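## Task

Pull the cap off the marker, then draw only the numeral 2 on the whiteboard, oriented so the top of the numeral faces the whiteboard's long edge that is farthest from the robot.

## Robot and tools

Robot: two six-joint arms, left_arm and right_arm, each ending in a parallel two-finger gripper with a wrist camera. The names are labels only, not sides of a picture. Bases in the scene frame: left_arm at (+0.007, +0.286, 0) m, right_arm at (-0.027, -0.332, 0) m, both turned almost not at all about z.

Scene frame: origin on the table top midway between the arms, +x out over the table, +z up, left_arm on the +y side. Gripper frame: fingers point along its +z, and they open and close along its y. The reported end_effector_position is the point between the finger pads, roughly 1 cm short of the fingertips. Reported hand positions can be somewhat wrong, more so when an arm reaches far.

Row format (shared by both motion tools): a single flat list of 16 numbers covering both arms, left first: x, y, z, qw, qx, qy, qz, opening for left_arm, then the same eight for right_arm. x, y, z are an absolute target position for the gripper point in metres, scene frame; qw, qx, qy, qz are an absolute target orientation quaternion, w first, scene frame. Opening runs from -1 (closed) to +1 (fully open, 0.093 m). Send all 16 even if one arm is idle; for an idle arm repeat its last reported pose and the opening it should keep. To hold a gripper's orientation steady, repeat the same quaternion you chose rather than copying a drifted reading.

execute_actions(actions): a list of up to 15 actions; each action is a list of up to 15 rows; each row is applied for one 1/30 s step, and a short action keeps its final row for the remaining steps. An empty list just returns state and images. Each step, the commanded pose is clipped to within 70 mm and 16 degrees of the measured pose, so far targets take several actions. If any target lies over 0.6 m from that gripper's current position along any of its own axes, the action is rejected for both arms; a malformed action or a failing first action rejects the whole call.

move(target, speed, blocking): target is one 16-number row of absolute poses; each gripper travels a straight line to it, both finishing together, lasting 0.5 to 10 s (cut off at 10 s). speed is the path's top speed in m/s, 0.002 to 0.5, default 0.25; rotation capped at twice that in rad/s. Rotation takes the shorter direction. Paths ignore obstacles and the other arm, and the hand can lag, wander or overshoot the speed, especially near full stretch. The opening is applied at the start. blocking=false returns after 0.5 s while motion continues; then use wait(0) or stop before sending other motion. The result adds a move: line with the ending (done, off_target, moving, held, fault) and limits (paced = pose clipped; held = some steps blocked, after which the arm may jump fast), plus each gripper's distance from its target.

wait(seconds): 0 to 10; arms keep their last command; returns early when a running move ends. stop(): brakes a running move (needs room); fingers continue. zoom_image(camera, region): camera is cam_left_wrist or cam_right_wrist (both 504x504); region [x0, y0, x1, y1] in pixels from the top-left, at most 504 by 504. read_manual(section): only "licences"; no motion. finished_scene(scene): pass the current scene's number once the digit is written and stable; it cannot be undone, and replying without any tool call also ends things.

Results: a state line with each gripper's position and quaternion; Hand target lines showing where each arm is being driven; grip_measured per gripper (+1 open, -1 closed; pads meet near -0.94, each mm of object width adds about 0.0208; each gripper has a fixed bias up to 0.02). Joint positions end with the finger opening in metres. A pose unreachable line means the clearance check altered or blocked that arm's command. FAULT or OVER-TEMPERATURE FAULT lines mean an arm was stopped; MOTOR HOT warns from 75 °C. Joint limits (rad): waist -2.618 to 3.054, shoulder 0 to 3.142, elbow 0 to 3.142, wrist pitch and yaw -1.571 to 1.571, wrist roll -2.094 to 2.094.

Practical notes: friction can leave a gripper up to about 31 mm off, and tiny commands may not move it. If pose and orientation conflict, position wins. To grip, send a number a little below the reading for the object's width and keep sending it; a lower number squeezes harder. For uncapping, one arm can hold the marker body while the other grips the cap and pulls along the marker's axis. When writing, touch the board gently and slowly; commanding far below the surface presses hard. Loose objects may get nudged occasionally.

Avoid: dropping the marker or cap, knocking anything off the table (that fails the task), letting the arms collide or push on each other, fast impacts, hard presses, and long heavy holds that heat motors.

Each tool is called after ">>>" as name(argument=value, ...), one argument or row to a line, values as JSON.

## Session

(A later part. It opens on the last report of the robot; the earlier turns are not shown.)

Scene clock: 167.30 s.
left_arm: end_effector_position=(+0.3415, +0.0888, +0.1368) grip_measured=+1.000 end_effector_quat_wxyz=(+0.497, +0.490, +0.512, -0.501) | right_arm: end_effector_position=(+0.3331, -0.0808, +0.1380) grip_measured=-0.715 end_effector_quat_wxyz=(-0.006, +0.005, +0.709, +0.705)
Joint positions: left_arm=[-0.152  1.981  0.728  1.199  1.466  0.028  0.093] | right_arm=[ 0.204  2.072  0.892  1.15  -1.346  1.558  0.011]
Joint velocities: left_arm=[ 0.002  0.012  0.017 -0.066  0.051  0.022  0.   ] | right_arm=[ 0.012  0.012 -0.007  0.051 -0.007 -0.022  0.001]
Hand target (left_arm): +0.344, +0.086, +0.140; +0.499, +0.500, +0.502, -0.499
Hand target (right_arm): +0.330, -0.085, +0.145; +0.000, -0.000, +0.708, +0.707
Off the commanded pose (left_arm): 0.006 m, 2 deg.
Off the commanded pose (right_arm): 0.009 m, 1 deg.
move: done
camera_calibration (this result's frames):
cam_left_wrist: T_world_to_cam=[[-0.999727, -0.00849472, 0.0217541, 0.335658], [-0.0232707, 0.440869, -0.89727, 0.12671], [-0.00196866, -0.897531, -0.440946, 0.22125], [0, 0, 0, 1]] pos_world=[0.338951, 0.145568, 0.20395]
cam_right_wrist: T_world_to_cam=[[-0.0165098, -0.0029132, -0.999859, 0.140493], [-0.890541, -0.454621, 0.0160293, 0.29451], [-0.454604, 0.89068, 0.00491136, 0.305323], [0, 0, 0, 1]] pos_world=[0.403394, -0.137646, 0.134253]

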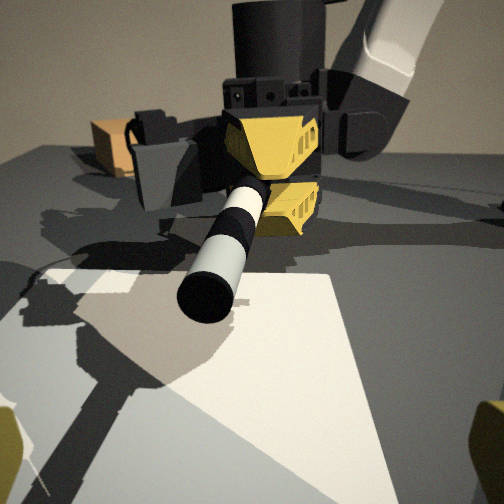

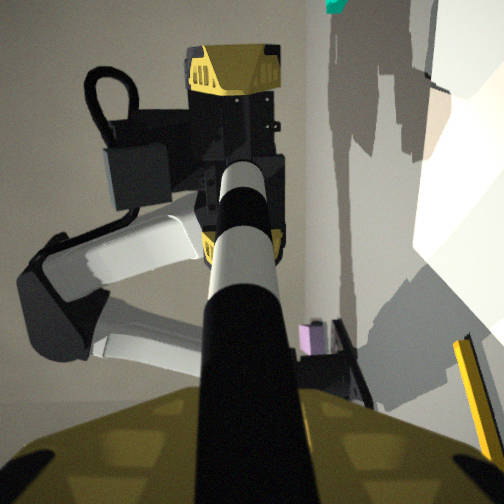

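>>> move(
  target=[0.350,-0.024,0.132,0.5,0.5,0.5,-0.5,1, 0.33,-0.085,0.145,0,0,0.707,0.707,-1],
  speed=0.08,
)

>>> move(
  target=[0.350,-0.024,0.132,0.5,0.5,0.5,-0.5,-1, 0.33,-0.085,0.145,0,0,0.707,0.707,-1],
  speed=0.08,
)

>>> move(
  target=[0.350,0.012,0.132,0.5,0.5,0.5,-0.5,-1, 0.33,-0.12,0.145,0,0,0.707,0.707,-1],
  speed=0.04,
)

Scene clock: 178.60 s.
left_arm: end_effector_position=(+0.3433, -0.0210, +0.1295) grip_measured=+1.000 end_effector_quat_wxyz=(+0.495, +0.501, +0.502, -0.501) | right_arm: end_effector_position=(+0.3331, -0.0808, +0.1380) grip_measured=-0.715 end_effector_quat_wxyz=(-0.006, +0.005, +0.709, +0.705)
Joint positions: left_arm=[-0.456  2.092  0.865  1.209  1.186  0.011  0.093] | right_arm=[ 0.204  2.072  0.892  1.15  -1.346  1.558  0.011]
Joint velocities: left_arm=[-0.017  0.012 -0.002 -0.022 -0.022 -0.081  0.   ] | right_arm=[-0.022  0.007 -0.017  0.007 -0.022 -0.022  0.001]
Hand target (left_arm): +0.348, -0.025, +0.132; +0.500, +0.501, +0.500, -0.499
Hand target (right_arm): +0.330, -0.085, +0.145; +0.000, -0.000, +0.708, +0.707
Off the commanded pose (left_arm): 0.008 m, 1 deg.
Off the commanded pose (right_arm): 0.009 m, 1 deg.
move: done
camera_calibration (this result's frames):
cam_left_wrist: T_world_to_cam=[[-0.999889, 0.0147851, 0.00204217, 0.339703], [0.00470753, 0.442242, -0.896883, 0.159019], [-0.0141636, -0.896774, -0.442262, 0.123883], [0, 0, 0, 1]] pos_world=[0.340671, 0.0357476, 0.196717]
cam_right_wrist: T_world_to_cam=[[-0.0165098, -0.0029132, -0.999859, 0.140493], [-0.890541, -0.454621, 0.0160293, 0.29451], [-0.454604, 0.89068, 0.00491136, 0.305323], [0, 0, 0, 1]] pos_world=[0.403394, -0.137646, 0.134253]

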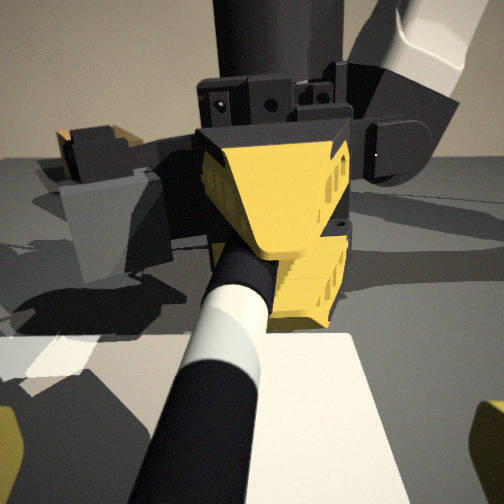

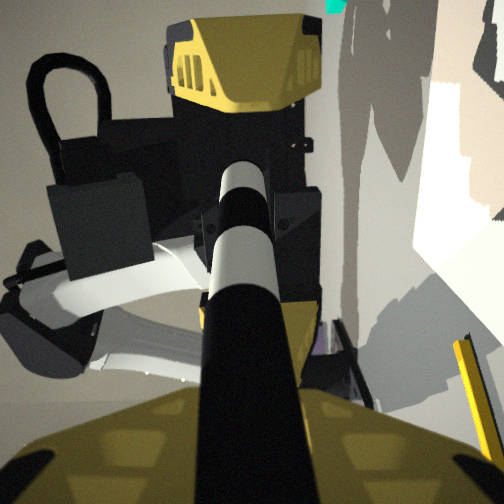

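Scene clock: 179.30 s.
left_arm: end_effector_position=(+0.3431, -0.0210, +0.1294) grip_measured=-0.750 end_effector_quat_wxyz=(+0.495, +0.501, +0.502, -0.502) | right_arm: end_effector_position=(+0.3313, -0.0808, +0.1381) grip_measured=-0.715 end_effector_quat_wxyz=(-0.010, +0.001, +0.709, +0.705)
Joint positions: left_arm=[-0.456  2.092  0.865  1.208  1.187  0.009  0.009] | right_arm=[ 0.204  2.072  0.892  1.15  -1.357  1.558  0.011]
Joint velocities: left_arm=[-0.007  0.007  0.007 -0.022 -0.051 -0.037  0.   ] | right_arm=[-0.017  0.002  0.002  0.037  0.007 -0.022 -0.   ]
Hand target (left_arm): +0.350, -0.024, +0.132; +0.500, +0.500, +0.500, -0.500
Hand target (right_arm): +0.330, -0.085, +0.145; +0.000, -0.000, +0.708, +0.707
Off the commanded pose (left_arm): 0.008 m, 1 deg.
Off the commanded pose (right_arm): 0.008 m, 1 deg.
move: done
camera_calibration (this result's frames):
cam_left_wrist: T_world_to_cam=[[-0.999872, 0.0155369, 0.00392804, 0.339339], [0.00335064, 0.442366, -0.896829, 0.159436], [-0.0156715, -0.8967, -0.442361, 0.124392], [0, 0, 0, 1]] pos_world=[0.340711, 0.0357411, 0.196679]
cam_right_wrist: T_world_to_cam=[[-0.0165531, -0.00277226, -0.999859, 0.140542], [-0.885458, -0.464445, 0.0159469, 0.290378], [-0.464424, 0.885597, 0.00523329, 0.307287], [0, 0, 0, 1]] pos_world=[0.402156, -0.136878, 0.134284]

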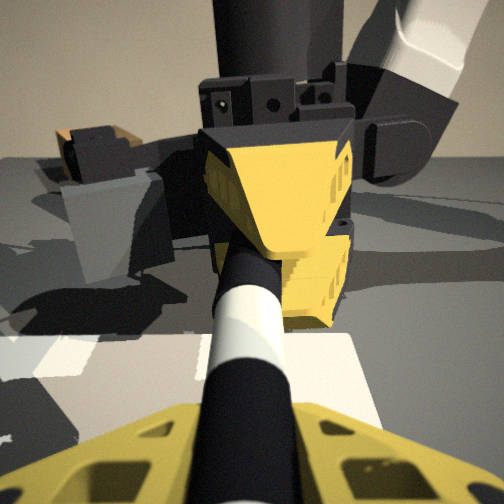

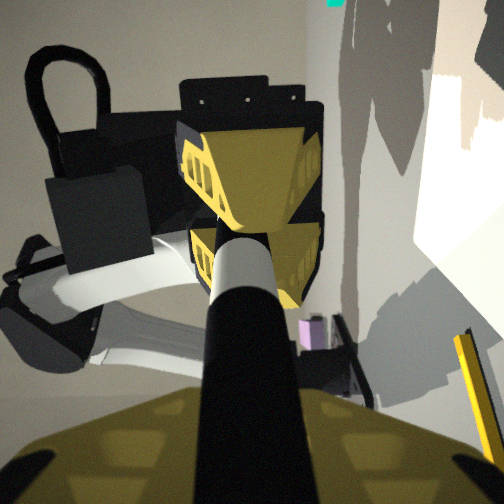

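Scene clock: 180.60 s.
left_arm: end_effector_position=(+0.3554, +0.0082, +0.1307) grip_measured=-0.750 end_effector_quat_wxyz=(+0.500, +0.500, +0.502, -0.498) | right_arm: end_effector_position=(+0.3339, -0.1167, +0.1389) grip_measured=-0.715 end_effector_quat_wxyz=(-0.008, +0.009, +0.709, +0.705)
Joint positions: left_arm=[-0.37   2.092  0.865  1.217  1.262  0.009  0.009] | right_arm=[ 0.108  2.053  0.864  1.15  -1.439  1.558  0.011]
Joint velocities: left_arm=[ 0.002  0.007  0.012 -0.037 -0.066  0.007 -0.   ] | right_arm=[ 0.007 -0.017 -0.007 -0.11  -0.066 -0.037 -0.001]
Hand target (left_arm): +0.351, +0.012, +0.132; +0.500, +0.500, +0.500, -0.500
Hand target (right_arm): +0.330, -0.120, +0.144; +0.000, -0.000, +0.708, +0.706
Off the commanded pose (left_arm): 0.007 m, 0 deg.
Off the commanded pose (right_arm): 0.008 m, 1 deg.
move: done
camera_calibration (this result's frames):
cam_left_wrist: T_world_to_cam=[[-0.999978, 0.00561265, -0.00362794, 0.352279], [0.0057234, 0.438931, -0.898503, 0.146991], [-0.00345056, -0.898503, -0.438953, 0.146619], [0, 0, 0, 1]] pos_world=[0.351936, 0.0652417, 0.197709]
cam_right_wrist: T_world_to_cam=[[-0.0253311, -0.00119669, -0.999678, 0.144358], [-0.891948, -0.451545, 0.0231418, 0.278644], [-0.451428, 0.892247, 0.0103708, 0.335989], [0, 0, 0, 1]] pos_world=[0.403868, -0.173792, 0.134379]

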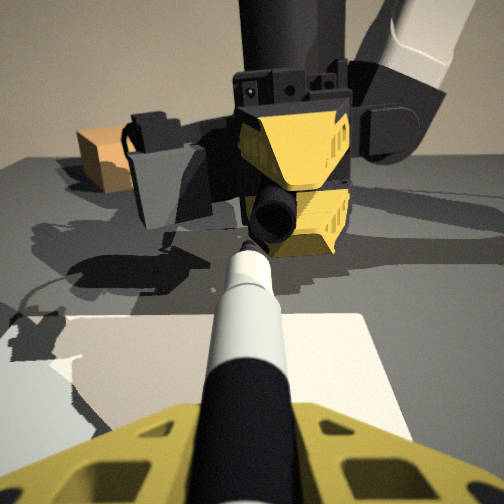

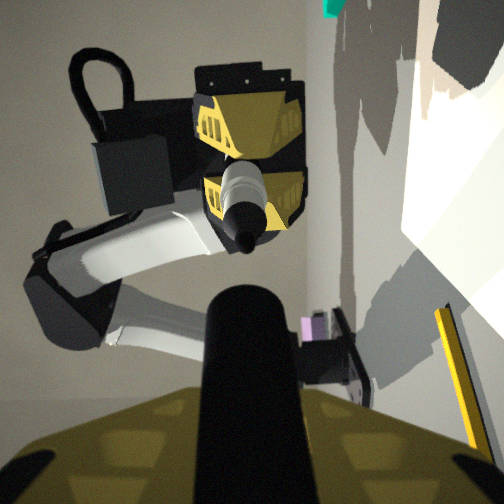

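>>> move(
  target=[0.37,0.06,0.16,0.247,0.291,0.921,-0.078,-1, 0.28,-0.28,0.12,0,0,1,0,-1],
  speed=0.2,
)

>>> move(
  target=[0.390,0.0535,0.115,0.247,0.291,0.921,-0.078,-1, 0.28,-0.28,0.035,0,0,1,0,-1],
  speed=0.1,
)

>>> move(
  target=[0.390,0.0535,0.115,0.247,0.291,0.921,-0.078,-1, 0.28,-0.28,0.035,0,0,1,0,1],
  speed=0.1,
)

>>> move(
  target=[0.390,0.0535,0.115,0.247,0.291,0.921,-0.078,-1, 0.28,-0.28,0.12,0,0,1,0,1],
  speed=0.15,
)

>>> move(
  target=[0.390,0.0535,0.095,0.247,0.291,0.921,-0.078,-1, 0.31,-0.17,0.13,0.627,-0.326,0.627,0.326,1],
  speed=0.15,
)

Scene clock: 200.90 s.
left_arm: end_effector_position=(+0.3648, +0.0638, +0.1555) grip_measured=-0.749 end_effector_quat_wxyz=(+0.243, +0.285, +0.924, -0.080) | right_arm: end_effector_position=(+0.2844, -0.2804, +0.1083) grip_measured=-0.713 end_effector_quat_wxyz=(-0.021, -0.005, +1.000, +0.005)
Joint positions: left_arm=[-0.606  1.682  1.403 -0.775  0.038  0.048  0.009] | right_arm=[ 0.134  1.777  1.451 -1.286 -0.016  0.147  0.011]
Joint velocities: left_arm=[ 0.007 -0.007  0.012  0.022 -0.11  -0.037 -0.   ] | right_arm=[-0.007  0.012 -0.007  0.022  0.081  0.007 -0.   ]
Hand target (left_arm): +0.369, +0.059, +0.162; +0.251, +0.283, +0.922, -0.080
Hand target (right_arm): +0.285, -0.279, +0.118; -0.008, -0.005, +1.000, +0.003
Off the commanded pose (left_arm): 0.008 m, 1 deg.
Off the commanded pose (right_arm): 0.013 m, 3 deg.
move: off_target (right_arm); limits=paced
camera_calibration (this result's frames):
cam_left_wrist: T_world_to_cam=[[-0.57251, -0.819749, 0.0156279, 0.255144], [-0.818613, 0.570443, -0.0668359, 0.307787], [0.0458738, -0.0510574, -0.997642, 0.222311], [0, 0, 0, 1]] pos_world=[0.387833, 0.0449292, 0.23837]
cam_right_wrist: T_world_to_cam=[[0.00915657, -0.999863, -0.0137748, -0.284287], [-0.871198, -0.0147386, 0.490711, 0.227284], [-0.490847, 0.00750733, -0.871213, 0.318647], [0, 0, 0, 1]] pos_world=[0.357019, -0.28329, 0.162163]

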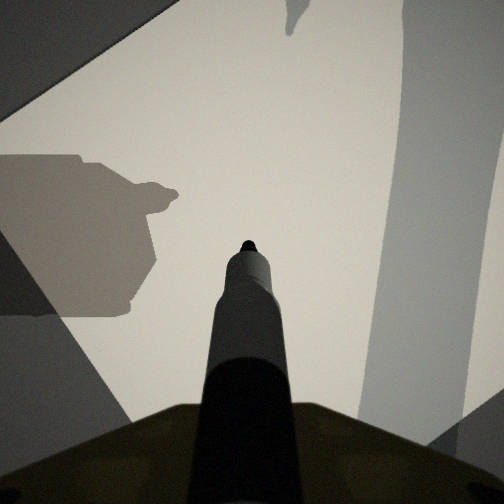

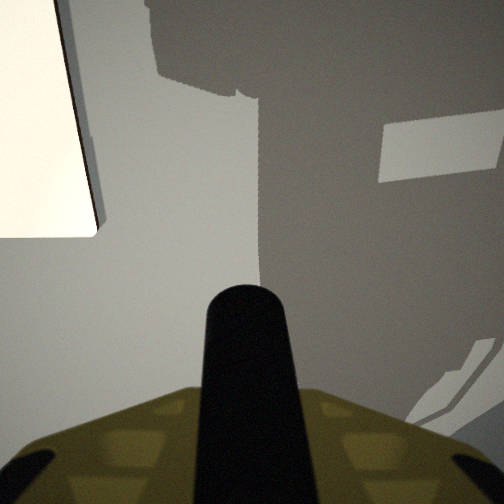

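Scene clock: 202.23 s.
left_arm: end_effector_position=(+0.3869, +0.0505, +0.1192) grip_measured=-0.749 end_effector_quat_wxyz=(+0.245, +0.291, +0.921, -0.079) | right_arm: end_effector_position=(+0.2831, -0.2823, +0.0422) grip_measured=-0.713 end_effector_quat_wxyz=(+0.006, +0.002, +1.000, +0.004)
Joint positions: left_arm=[-0.606  1.791  1.385 -0.644  0.038  0.062  0.009] | right_arm=[ 0.134  1.777  1.183 -0.964 -0.007  0.16   0.011]
Joint velocities: left_arm=[ 0.012  0.007 -0.007 -0.007 -0.037 -0.022 -0.   ] | right_arm=[ 0.007 -0.002  0.012  0.007 -0.007  0.022  0.   ]
Hand target (left_arm): +0.390, +0.053, +0.115; +0.247, +0.291, +0.921, -0.078
Hand target (right_arm): +0.280, -0.280, +0.035; -0.000, -0.000, +1.000, -0.000
Off the commanded pose (left_arm): 0.006 m, 0 deg.
Off the commanded pose (right_arm): 0.008 m, 1 deg.
move: done
camera_calibration (this result's frames):
cam_left_wrist: T_world_to_cam=[[-0.582593, -0.812721, 0.00835843, 0.261906], [-0.811082, 0.580696, -0.0702717, 0.328063], [0.0522576, -0.0477192, -0.997493, 0.181757], [0, 0, 0, 1]] pos_world=[0.409172, 0.0310252, 0.202166]
cam_right_wrist: T_world_to_cam=[[-0.0037272, -0.999915, -0.0124542, -0.283441], [-0.896913, -0.00216446, 0.442201, 0.271439], [-0.442191, 0.0128185, -0.896829, 0.249223], [0, 0, 0, 1]] pos_world=[0.352605, -0.286024, 0.0999493]

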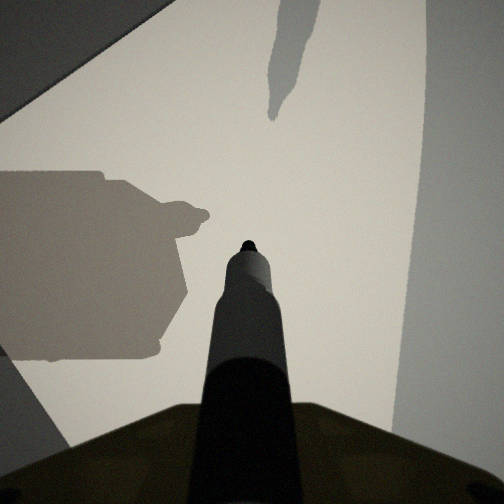

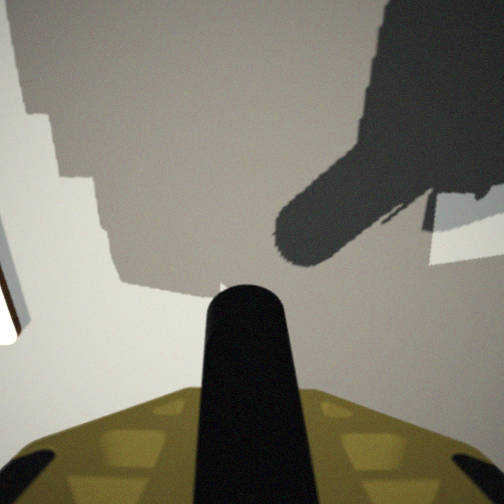

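Scene clock: 202.93 s.
left_arm: end_effector_position=(+0.3869, +0.0505, +0.1192) grip_measured=-0.749 end_effector_quat_wxyz=(+0.245, +0.292, +0.921, -0.079) | right_arm: end_effector_position=(+0.2837, -0.2822, +0.0422) grip_measured=+0.997 end_effector_quat_wxyz=(+0.007, +0.002, +1.000, +0.005)
Joint positions: left_arm=[-0.606  1.791  1.385 -0.644  0.038  0.062  0.009] | right_arm=[ 0.134  1.777  1.183 -0.961 -0.007  0.16   0.093]
Joint velocities: left_arm=[-0.012  0.017  0.007  0.037  0.022 -0.007 -0.002] | right_arm=[-0.002 -0.007 -0.007  0.007 -0.022 -0.051 -0.001]
Hand target (left_arm): +0.390, +0.053, +0.115; +0.247, +0.291, +0.921, -0.078
Hand target (right_arm): +0.280, -0.280, +0.035; -0.000, -0.000, +1.000, +0.000
Off the commanded pose (left_arm): 0.006 m, 0 deg.
Off the commanded pose (right_arm): 0.008 m, 1 deg.
move: done
camera_calibration (this result's frames):
cam_left_wrist: T_world_to_cam=[[-0.582863, -0.81253, 0.00816835, 0.262023], [-0.810882, 0.580975, -0.070271, 0.327971], [0.0523517, -0.0475819, -0.997494, 0.181714], [0, 0, 0, 1]] pos_world=[0.409156, 0.031005, 0.202165]
cam_right_wrist: T_world_to_cam=[[-0.00369379, -0.99991, -0.0128809, -0.283327], [-0.898076, -0.00234837, 0.439833, 0.272387], [-0.439824, 0.0131927, -0.897987, 0.248995], [0, 0, 0, 1]] pos_world=[0.353092, -0.285947, 0.10014]

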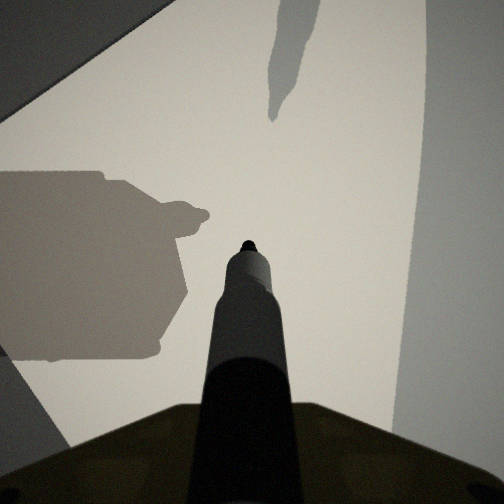

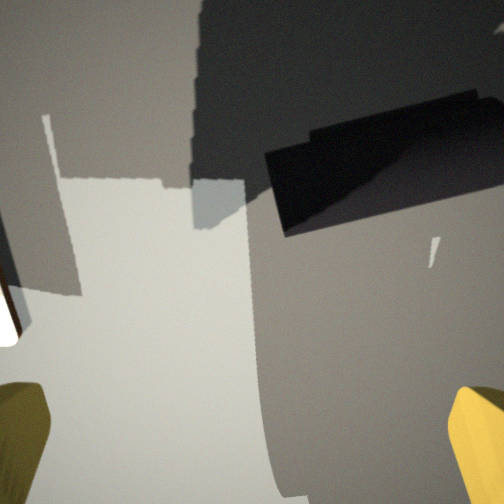

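Scene clock: 204.10 s.
left_arm: end_effector_position=(+0.3869, +0.0505, +0.1192) grip_measured=-0.749 end_effector_quat_wxyz=(+0.245, +0.292, +0.921, -0.079) | right_arm: end_effector_position=(+0.2778, -0.2831, +0.1109) grip_measured=+0.997 end_effector_quat_wxyz=(-0.012, +0.002, +1.000, +0.001)
Joint positions: left_arm=[-0.606  1.791  1.385 -0.644  0.038  0.062  0.009] | right_arm=[ 0.134  1.733  1.411 -1.271 -0.007  0.16   0.093]
Joint velocities: left_arm=[ 0.002 -0.012 -0.012 -0.007  0.095 -0.051 -0.001] | right_arm=[ 0.007 -0.012 -0.007 -0.139  0.007  0.037  0.   ]
Hand target (left_arm): +0.390, +0.053, +0.115; +0.247, +0.291, +0.921, -0.078
Hand target (right_arm): +0.279, -0.280, +0.120; -0.000, +0.000, +1.000, +0.000
Off the commanded pose (left_arm): 0.006 m, 0 deg.
Off the commanded pose (right_arm): 0.010 m, 1 deg.
move: done
camera_calibration (this result's frames):
cam_left_wrist: T_world_to_cam=[[-0.582863, -0.81253, 0.00816835, 0.262023], [-0.810882, 0.580975, -0.070271, 0.327971], [0.0523517, -0.0475819, -0.997494, 0.181714], [0, 0, 0, 1]] pos_world=[0.409156, 0.031005, 0.202165]
cam_right_wrist: T_world_to_cam=[[-0.00407174, -0.99997, -0.00659354, -0.284018], [-0.880334, 0.000456838, 0.474353, 0.228827], [-0.474336, 0.00773597, -0.88031, 0.314177], [0, 0, 0, 1]] pos_world=[0.349313, -0.286545, 0.166155]

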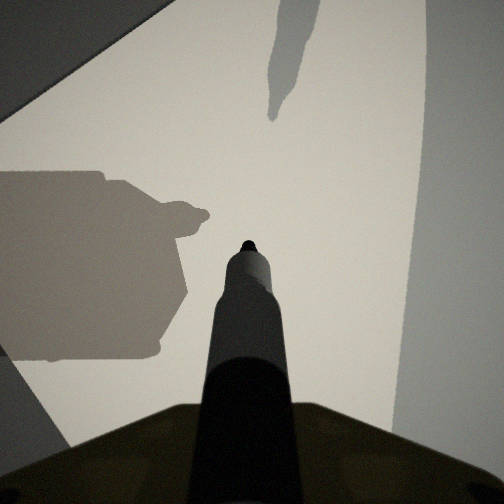

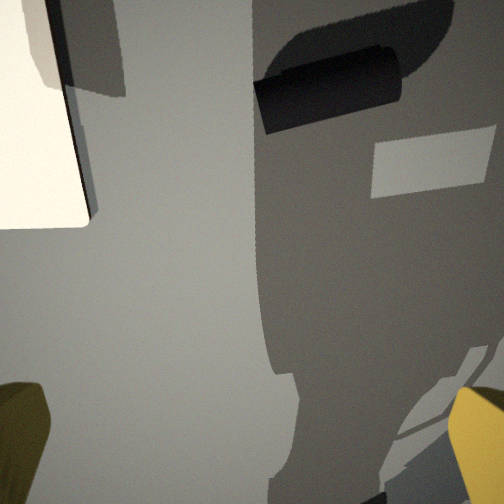

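Scene clock: 210.83 s.
left_arm: end_effector_position=(+0.3891, +0.0492, +0.1042) grip_measured=-0.749 end_effector_quat_wxyz=(+0.251, +0.291, +0.920, -0.080) | right_arm: end_effector_position=(+0.3086, -0.1700, +0.1397) grip_measured=+0.997 end_effector_quat_wxyz=(+0.637, -0.334, +0.622, +0.310)
Joint positions: left_arm=[-0.606  1.803  1.333 -0.568  0.038  0.063  0.009] | right_arm=[ 0.086  1.761  0.333  1.434 -0.836 -0.036  0.093]
Joint velocities: left_arm=[ 0.007 -0.017 -0.002  0.022  0.022 -0.007 -0.   ] | right_arm=[-0.002  0.017 -0.022  0.037 -0.022 -0.037  0.001]
Hand target (left_arm): +0.390, +0.054, +0.095; +0.247, +0.291, +0.921, -0.078
Hand target (right_arm): +0.305, -0.171, +0.133; +0.631, -0.330, +0.627, +0.315
Off the commanded pose (left_arm): 0.010 m, 1 deg.
Off the commanded pose (right_arm): 0.010 m, 2 deg.
move: done
camera_calibration (this result's frames):
cam_left_wrist: T_world_to_cam=[[-0.583211, -0.812291, 0.00697812, 0.262599], [-0.809884, 0.580774, -0.0824014, 0.3303], [0.0628812, -0.0537088, -0.996575, 0.162601], [0, 0, 0, 1]] pos_world=[0.410431, 0.0302103, 0.187429]
cam_right_wrist: T_world_to_cam=[[0.81181, -0.582564, 0.0398103, -0.357912], [-0.23344, -0.386282, -0.892352, 0.167838], [0.53523, 0.715127, -0.449581, 0.101803], [0, 0, 0, 1]] pos_world=[0.275248, -0.216476, 0.209788]

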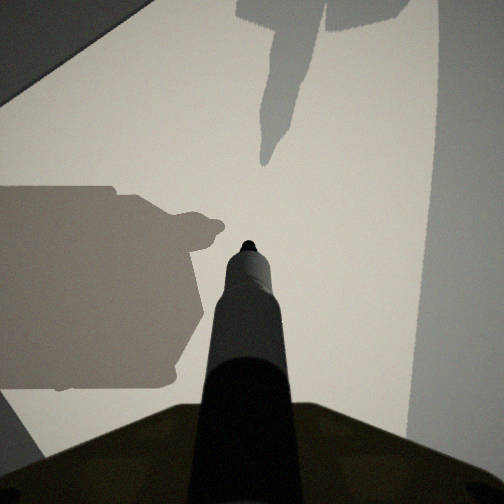

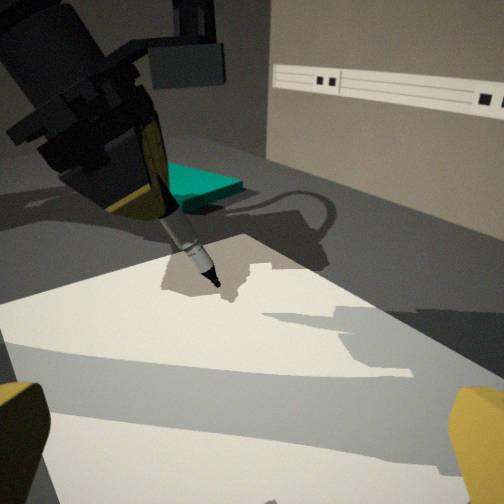

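>>> move(
  target=[0.390,0.0535,0.069,0.247,0.291,0.921,-0.078,-1, 0.31,-0.17,0.13,0.627,-0.326,0.627,0.326,1],
  speed=0.04,
)

Scene clock: 216.73 s.
left_arm: end_effector_position=(+0.3896, +0.0489, +0.0813) grip_measured=-0.749 end_effector_quat_wxyz=(+0.255, +0.291, +0.918, -0.081) | right_arm: end_effector_position=(+0.3077, -0.1685, +0.1303) grip_measured=+0.997 end_effector_quat_wxyz=(+0.626, -0.328, +0.629, +0.324)
Joint positions: left_arm=[-0.606  1.824  1.26  -0.466  0.038  0.063  0.009] | right_arm=[ 0.086  1.807  0.333  1.465 -0.85  -0.011  0.093]
Joint velocities: left_arm=[-0.007 -0.017  0.007 -0.066 -0.007  0.066 -0.   ] | right_arm=[-0.002  0.017 -0.007 -0.007 -0.007 -0.066  0.001]
Hand target (left_arm): +0.390, +0.054, +0.069; +0.247, +0.291, +0.921, -0.078
Hand target (right_arm): +0.310, -0.170, +0.130; +0.627, -0.326, +0.628, +0.326
Off the commanded pose (left_arm): 0.013 m, 1 deg.
Off the commanded pose (right_arm): 0.003 m, 0 deg.
move: off_target (left_arm)
camera_calibration (this result's frames):
cam_left_wrist: T_world_to_cam=[[-0.58326, -0.812261, 0.00625861, 0.262882], [-0.809231, 0.580382, -0.0911132, 0.329455], [0.0703753, -0.0582074, -0.995821, 0.137008], [0, 0, 0, 1]] pos_world=[0.410292, 0.0302937, 0.164808]
cam_right_wrist: T_world_to_cam=[[0.820699, -0.57135, 0.00348327, -0.352015], [-0.259493, -0.378158, -0.888628, 0.168718], [0.509035, 0.728392, -0.458615, 0.108498], [0, 0, 0, 1]] pos_world=[0.27745, -0.216351, 0.200913]

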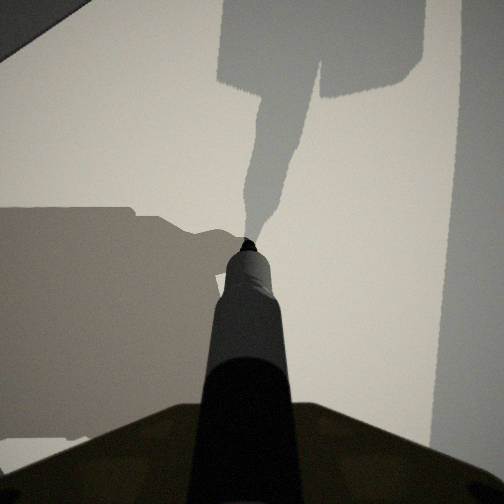

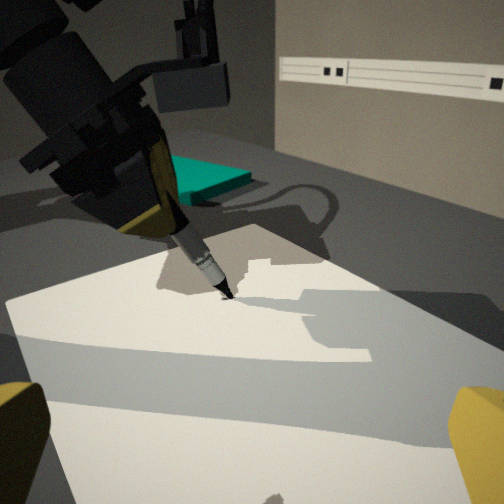

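>>> execute_actions(
  actions=[
    [[0.4005,0.0458,0.073,0.247,0.291,0.921,-0.078,-1,0.31,-0.17,0.13,0.627,-0.326,0.627,0.326,1]],
    [[0.4087,0.0389,0.073,0.247,0.291,0.921,-0.078,-1,0.31,-0.17,0.13,0.627,-0.326,0.627,0.326,1]],
    [[0.4141,0.0296,0.073,0.247,0.291,0.921,-0.078,-1,0.31,-0.17,0.13,0.627,-0.326,0.627,0.326,1]],
    [[0.416,0.019,0.073,0.247,0.291,0.921,-0.078,-1,0.31,-0.17,0.13,0.627,-0.326,0.627,0.326,1]],
    [[0.4141,0.0084,0.073,0.247,0.291,0.921,-0.078,-1,0.31,-0.17,0.13,0.627,-0.326,0.627,0.326,1]],
    [[0.4087,-0.0009,0.073,0.247,0.291,0.921,-0.078,-1,0.31,-0.17,0.13,0.627,-0.326,0.627,0.326,1]],
    [[0.4005,-0.0078,0.073,0.247,0.291,0.921,-0.078,-1,0.31,-0.17,0.13,0.627,-0.326,0.627,0.326,1]],
    [[0.3904,-0.0115,0.073,0.247,0.291,0.921,-0.078,-1,0.31,-0.17,0.13,0.627,-0.326,0.627,0.326,1]],
    [[0.3796,-0.0115,0.073,0.247,0.291,0.921,-0.078,-1,0.31,-0.17,0.13,0.627,-0.326,0.627,0.326,1]],
    [[0.3695,-0.0078,0.073,0.247,0.291,0.921,-0.078,-1,0.31,-0.17,0.13,0.627,-0.326,0.627,0.326,1]],
    [[0.3631,-0.0029,0.073,0.247,0.291,0.921,-0.078,-1,0.31,-0.17,0.13,0.627,-0.326,0.627,0.326,1]],
    [[0.3565,0.0048,0.073,0.247,0.291,0.921,-0.078,-1,0.31,-0.17,0.13,0.627,-0.326,0.627,0.326,1]],
    [[0.3499,0.0125,0.073,0.247,0.291,0.921,-0.078,-1,0.31,-0.17,0.13,0.627,-0.326,0.627,0.326,1]],
    [[0.3433,0.0202,0.073,0.247,0.291,0.921,-0.078,-1,0.31,-0.17,0.13,0.627,-0.326,0.627,0.326,1]],
    [[0.3367,0.0279,0.073,0.247,0.291,0.921,-0.078,-1,0.31,-0.17,0.13,0.627,-0.326,0.627,0.326,1]],
    [[0.3302,0.0356,0.073,0.247,0.291,0.921,-0.078,-1,0.31,-0.17,0.13,0.627,-0.326,0.627,0.326,1]],
    [[0.3236,0.0433,0.073,0.247,0.291,0.921,-0.078,-1,0.31,-0.17,0.13,0.627,-0.326,0.627,0.326,1]],
    [[0.317,0.051,0.073,0.247,0.291,0.921,-0.078,-1,0.31,-0.17,0.13,0.627,-0.326,0.627,0.326,1]],
    [[0.313,0.055,0.073,0.247,0.291,0.921,-0.078,-1,0.31,-0.17,0.13,0.627,-0.326,0.627,0.326,1]],
  ],
)

Scene clock: 245.47 s.
left_arm: end_effector_position=(+0.3211, +0.0455, +0.0794) grip_measured=-0.749 end_effector_quat_wxyz=(+0.263, +0.289, +0.917, -0.082) | right_arm: end_effector_position=(+0.3076, -0.1684, +0.1308) grip_measured=+0.997 end_effector_quat_wxyz=(+0.627, -0.328, +0.628, +0.324)
Joint positions: left_arm=[-0.733  1.618  1.004 -0.399 -0.032 -0.047  0.009] | right_arm=[ 0.086  1.807  0.333  1.468 -0.85  -0.009  0.093]
Joint velocities: left_arm=[ 0.007  0.002 -0.007  0.007 -0.037 -0.007 -0.001] | right_arm=[ 0.012  0.007 -0.022 -0.007  0.022 -0.095 -0.001]
Hand target (left_arm): +0.313, +0.055, +0.073; +0.247, +0.291, +0.921, -0.078
Hand target (right_arm): +0.310, -0.170, +0.130; +0.627, -0.326, +0.628, +0.326
Off the commanded pose (left_arm): 0.014 m, 2 deg.
Off the commanded pose (right_arm): 0.003 m, 0 deg.
camera_calibration (this result's frames):
cam_left_wrist: T_world_to_cam=[[-0.58007, -0.814558, 0.00378558, 0.219439], [-0.810121, 0.576414, -0.107007, 0.277601], [0.0849812, -0.0651383, -0.994251, 0.135242], [0, 0, 0, 1]] pos_world=[0.340688, 0.0275416, 0.163339]
cam_right_wrist: T_world_to_cam=[[0.821125, -0.570735, 0.00396633, -0.351982], [-0.257959, -0.377311, -0.889435, 0.168936], [0.509128, 0.729313, -0.457045, 0.108644], [0, 0, 0, 1]] pos_world=[0.277286, -0.216383, 0.201309]

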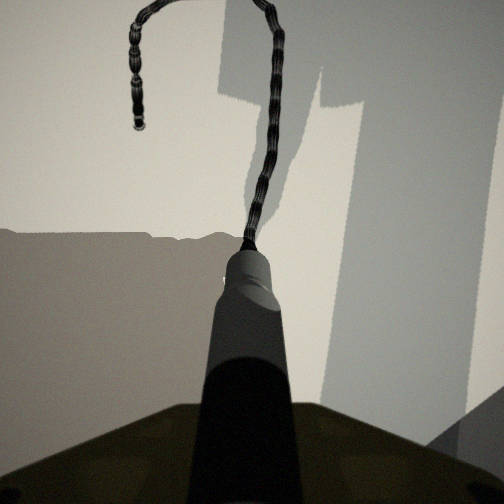

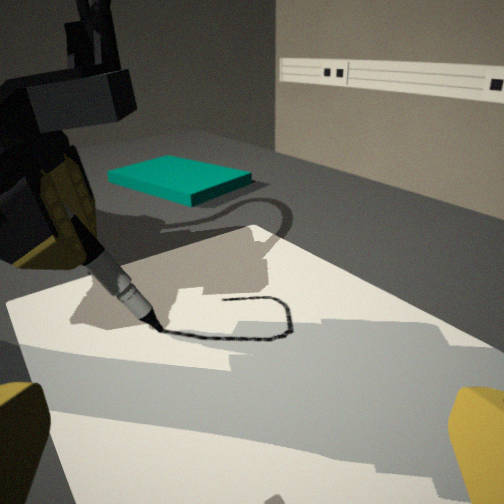

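>>> execute_actions(
  actions=[
    [[0.318,0.042,0.075,0.247,0.291,0.921,-0.078,-1,0.31,-0.17,0.13,0.627,-0.326,0.627,0.326,1]],
    [[0.318,0.034,0.075,0.247,0.291,0.921,-0.078,-1,0.31,-0.17,0.13,0.627,-0.326,0.627,0.326,1]],
    [[0.318,0.026,0.075,0.247,0.291,0.921,-0.078,-1,0.31,-0.17,0.13,0.627,-0.326,0.627,0.326,1]],
    [[0.318,0.018,0.075,0.247,0.291,0.921,-0.078,-1,0.31,-0.17,0.13,0.627,-0.326,0.627,0.326,1]],
    [[0.318,0.010,0.075,0.247,0.291,0.921,-0.078,-1,0.31,-0.17,0.13,0.627,-0.326,0.627,0.326,1]],
    [[0.318,0.002,0.075,0.247,0.291,0.921,-0.078,-1,0.31,-0.17,0.13,0.627,-0.326,0.627,0.326,1]],
    [[0.318,-0.006,0.075,0.247,0.291,0.921,-0.078,-1,0.31,-0.17,0.13,0.627,-0.326,0.627,0.326,1]],
    [[0.318,-0.014,0.075,0.247,0.291,0.921,-0.078,-1,0.31,-0.17,0.13,0.627,-0.326,0.627,0.326,1]],
    [[0.318,-0.022,0.075,0.247,0.291,0.921,-0.078,-1,0.31,-0.17,0.13,0.627,-0.326,0.627,0.326,1]],
    [[0.318,-0.028,0.075,0.247,0.291,0.921,-0.078,-1,0.31,-0.17,0.13,0.627,-0.326,0.627,0.326,1]],
    [[0.316,-0.022,0.11,0.247,0.291,0.921,-0.078,-1,0.31,-0.17,0.13,0.627,-0.326,0.627,0.326,1]],
    [[0.30,0.02,0.17,0.247,0.291,0.921,-0.078,-1,0.31,-0.17,0.13,0.627,-0.326,0.627,0.326,1]],
    [[0.29,0.05,0.22,0.247,0.291,0.921,-0.078,-1,0.31,-0.17,0.13,0.627,-0.326,0.627,0.326,1]],
  ],
)

Scene clock: 265.63 s.
left_arm: end_effector_position=(+0.2897, +0.0503, +0.2142) grip_measured=-0.749 end_effector_quat_wxyz=(+0.244, +0.288, +0.923, -0.074) | right_arm: end_effector_position=(+0.3076, -0.1684, +0.1308) grip_measured=+0.997 end_effector_quat_wxyz=(+0.627, -0.328, +0.628, +0.324)
Joint positions: left_arm=[-0.789  1.501  1.454 -1.011 -0.063 -0.103  0.009] | right_arm=[ 0.086  1.807  0.333  1.468 -0.85  -0.009  0.093]
Joint velocities: left_arm=[ 0.002  0.002 -0.012 -0.168 -0.007 -0.037 -0.001] | right_arm=[ 0.012  0.012 -0.007 -0.022  0.081 -0.037 -0.   ]
Hand target (left_arm): +0.290, +0.050, +0.220; +0.247, +0.291, +0.921, -0.078
Hand target (right_arm): +0.310, -0.170, +0.130; +0.627, -0.326, +0.628, +0.326
Off the commanded pose (left_arm): 0.006 m, 1 deg.
Off the commanded pose (right_arm): 0.003 m, 0 deg.
camera_calibration (this result's frames):
cam_left_wrist: T_world_to_cam=[[-0.574277, -0.818659, 0.00185433, 0.203566], [-0.817007, 0.572971, -0.0648379, 0.256985], [0.0520176, -0.0387499, -0.997894, 0.281264], [0, 0, 0, 1]] pos_world=[0.312231, 0.0303058, 0.296956]
cam_right_wrist: T_world_to_cam=[[0.821125, -0.570735, 0.00396633, -0.351982], [-0.257959, -0.377311, -0.889435, 0.168936], [0.509128, 0.729313, -0.457045, 0.108644], [0, 0, 0, 1]] pos_world=[0.277286, -0.216383, 0.201309]

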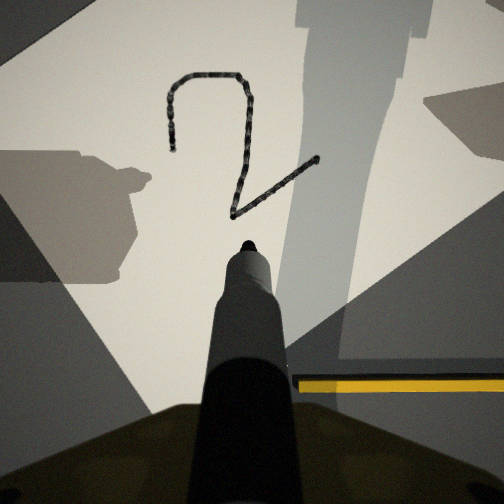

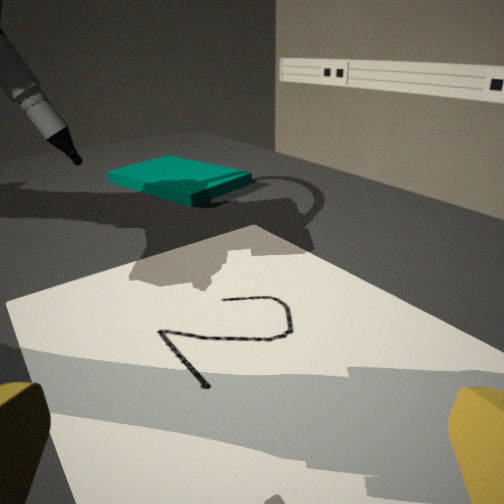

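A recognizable 2.

>>> finished_scene(
  scene=2,
)

The scene is finished.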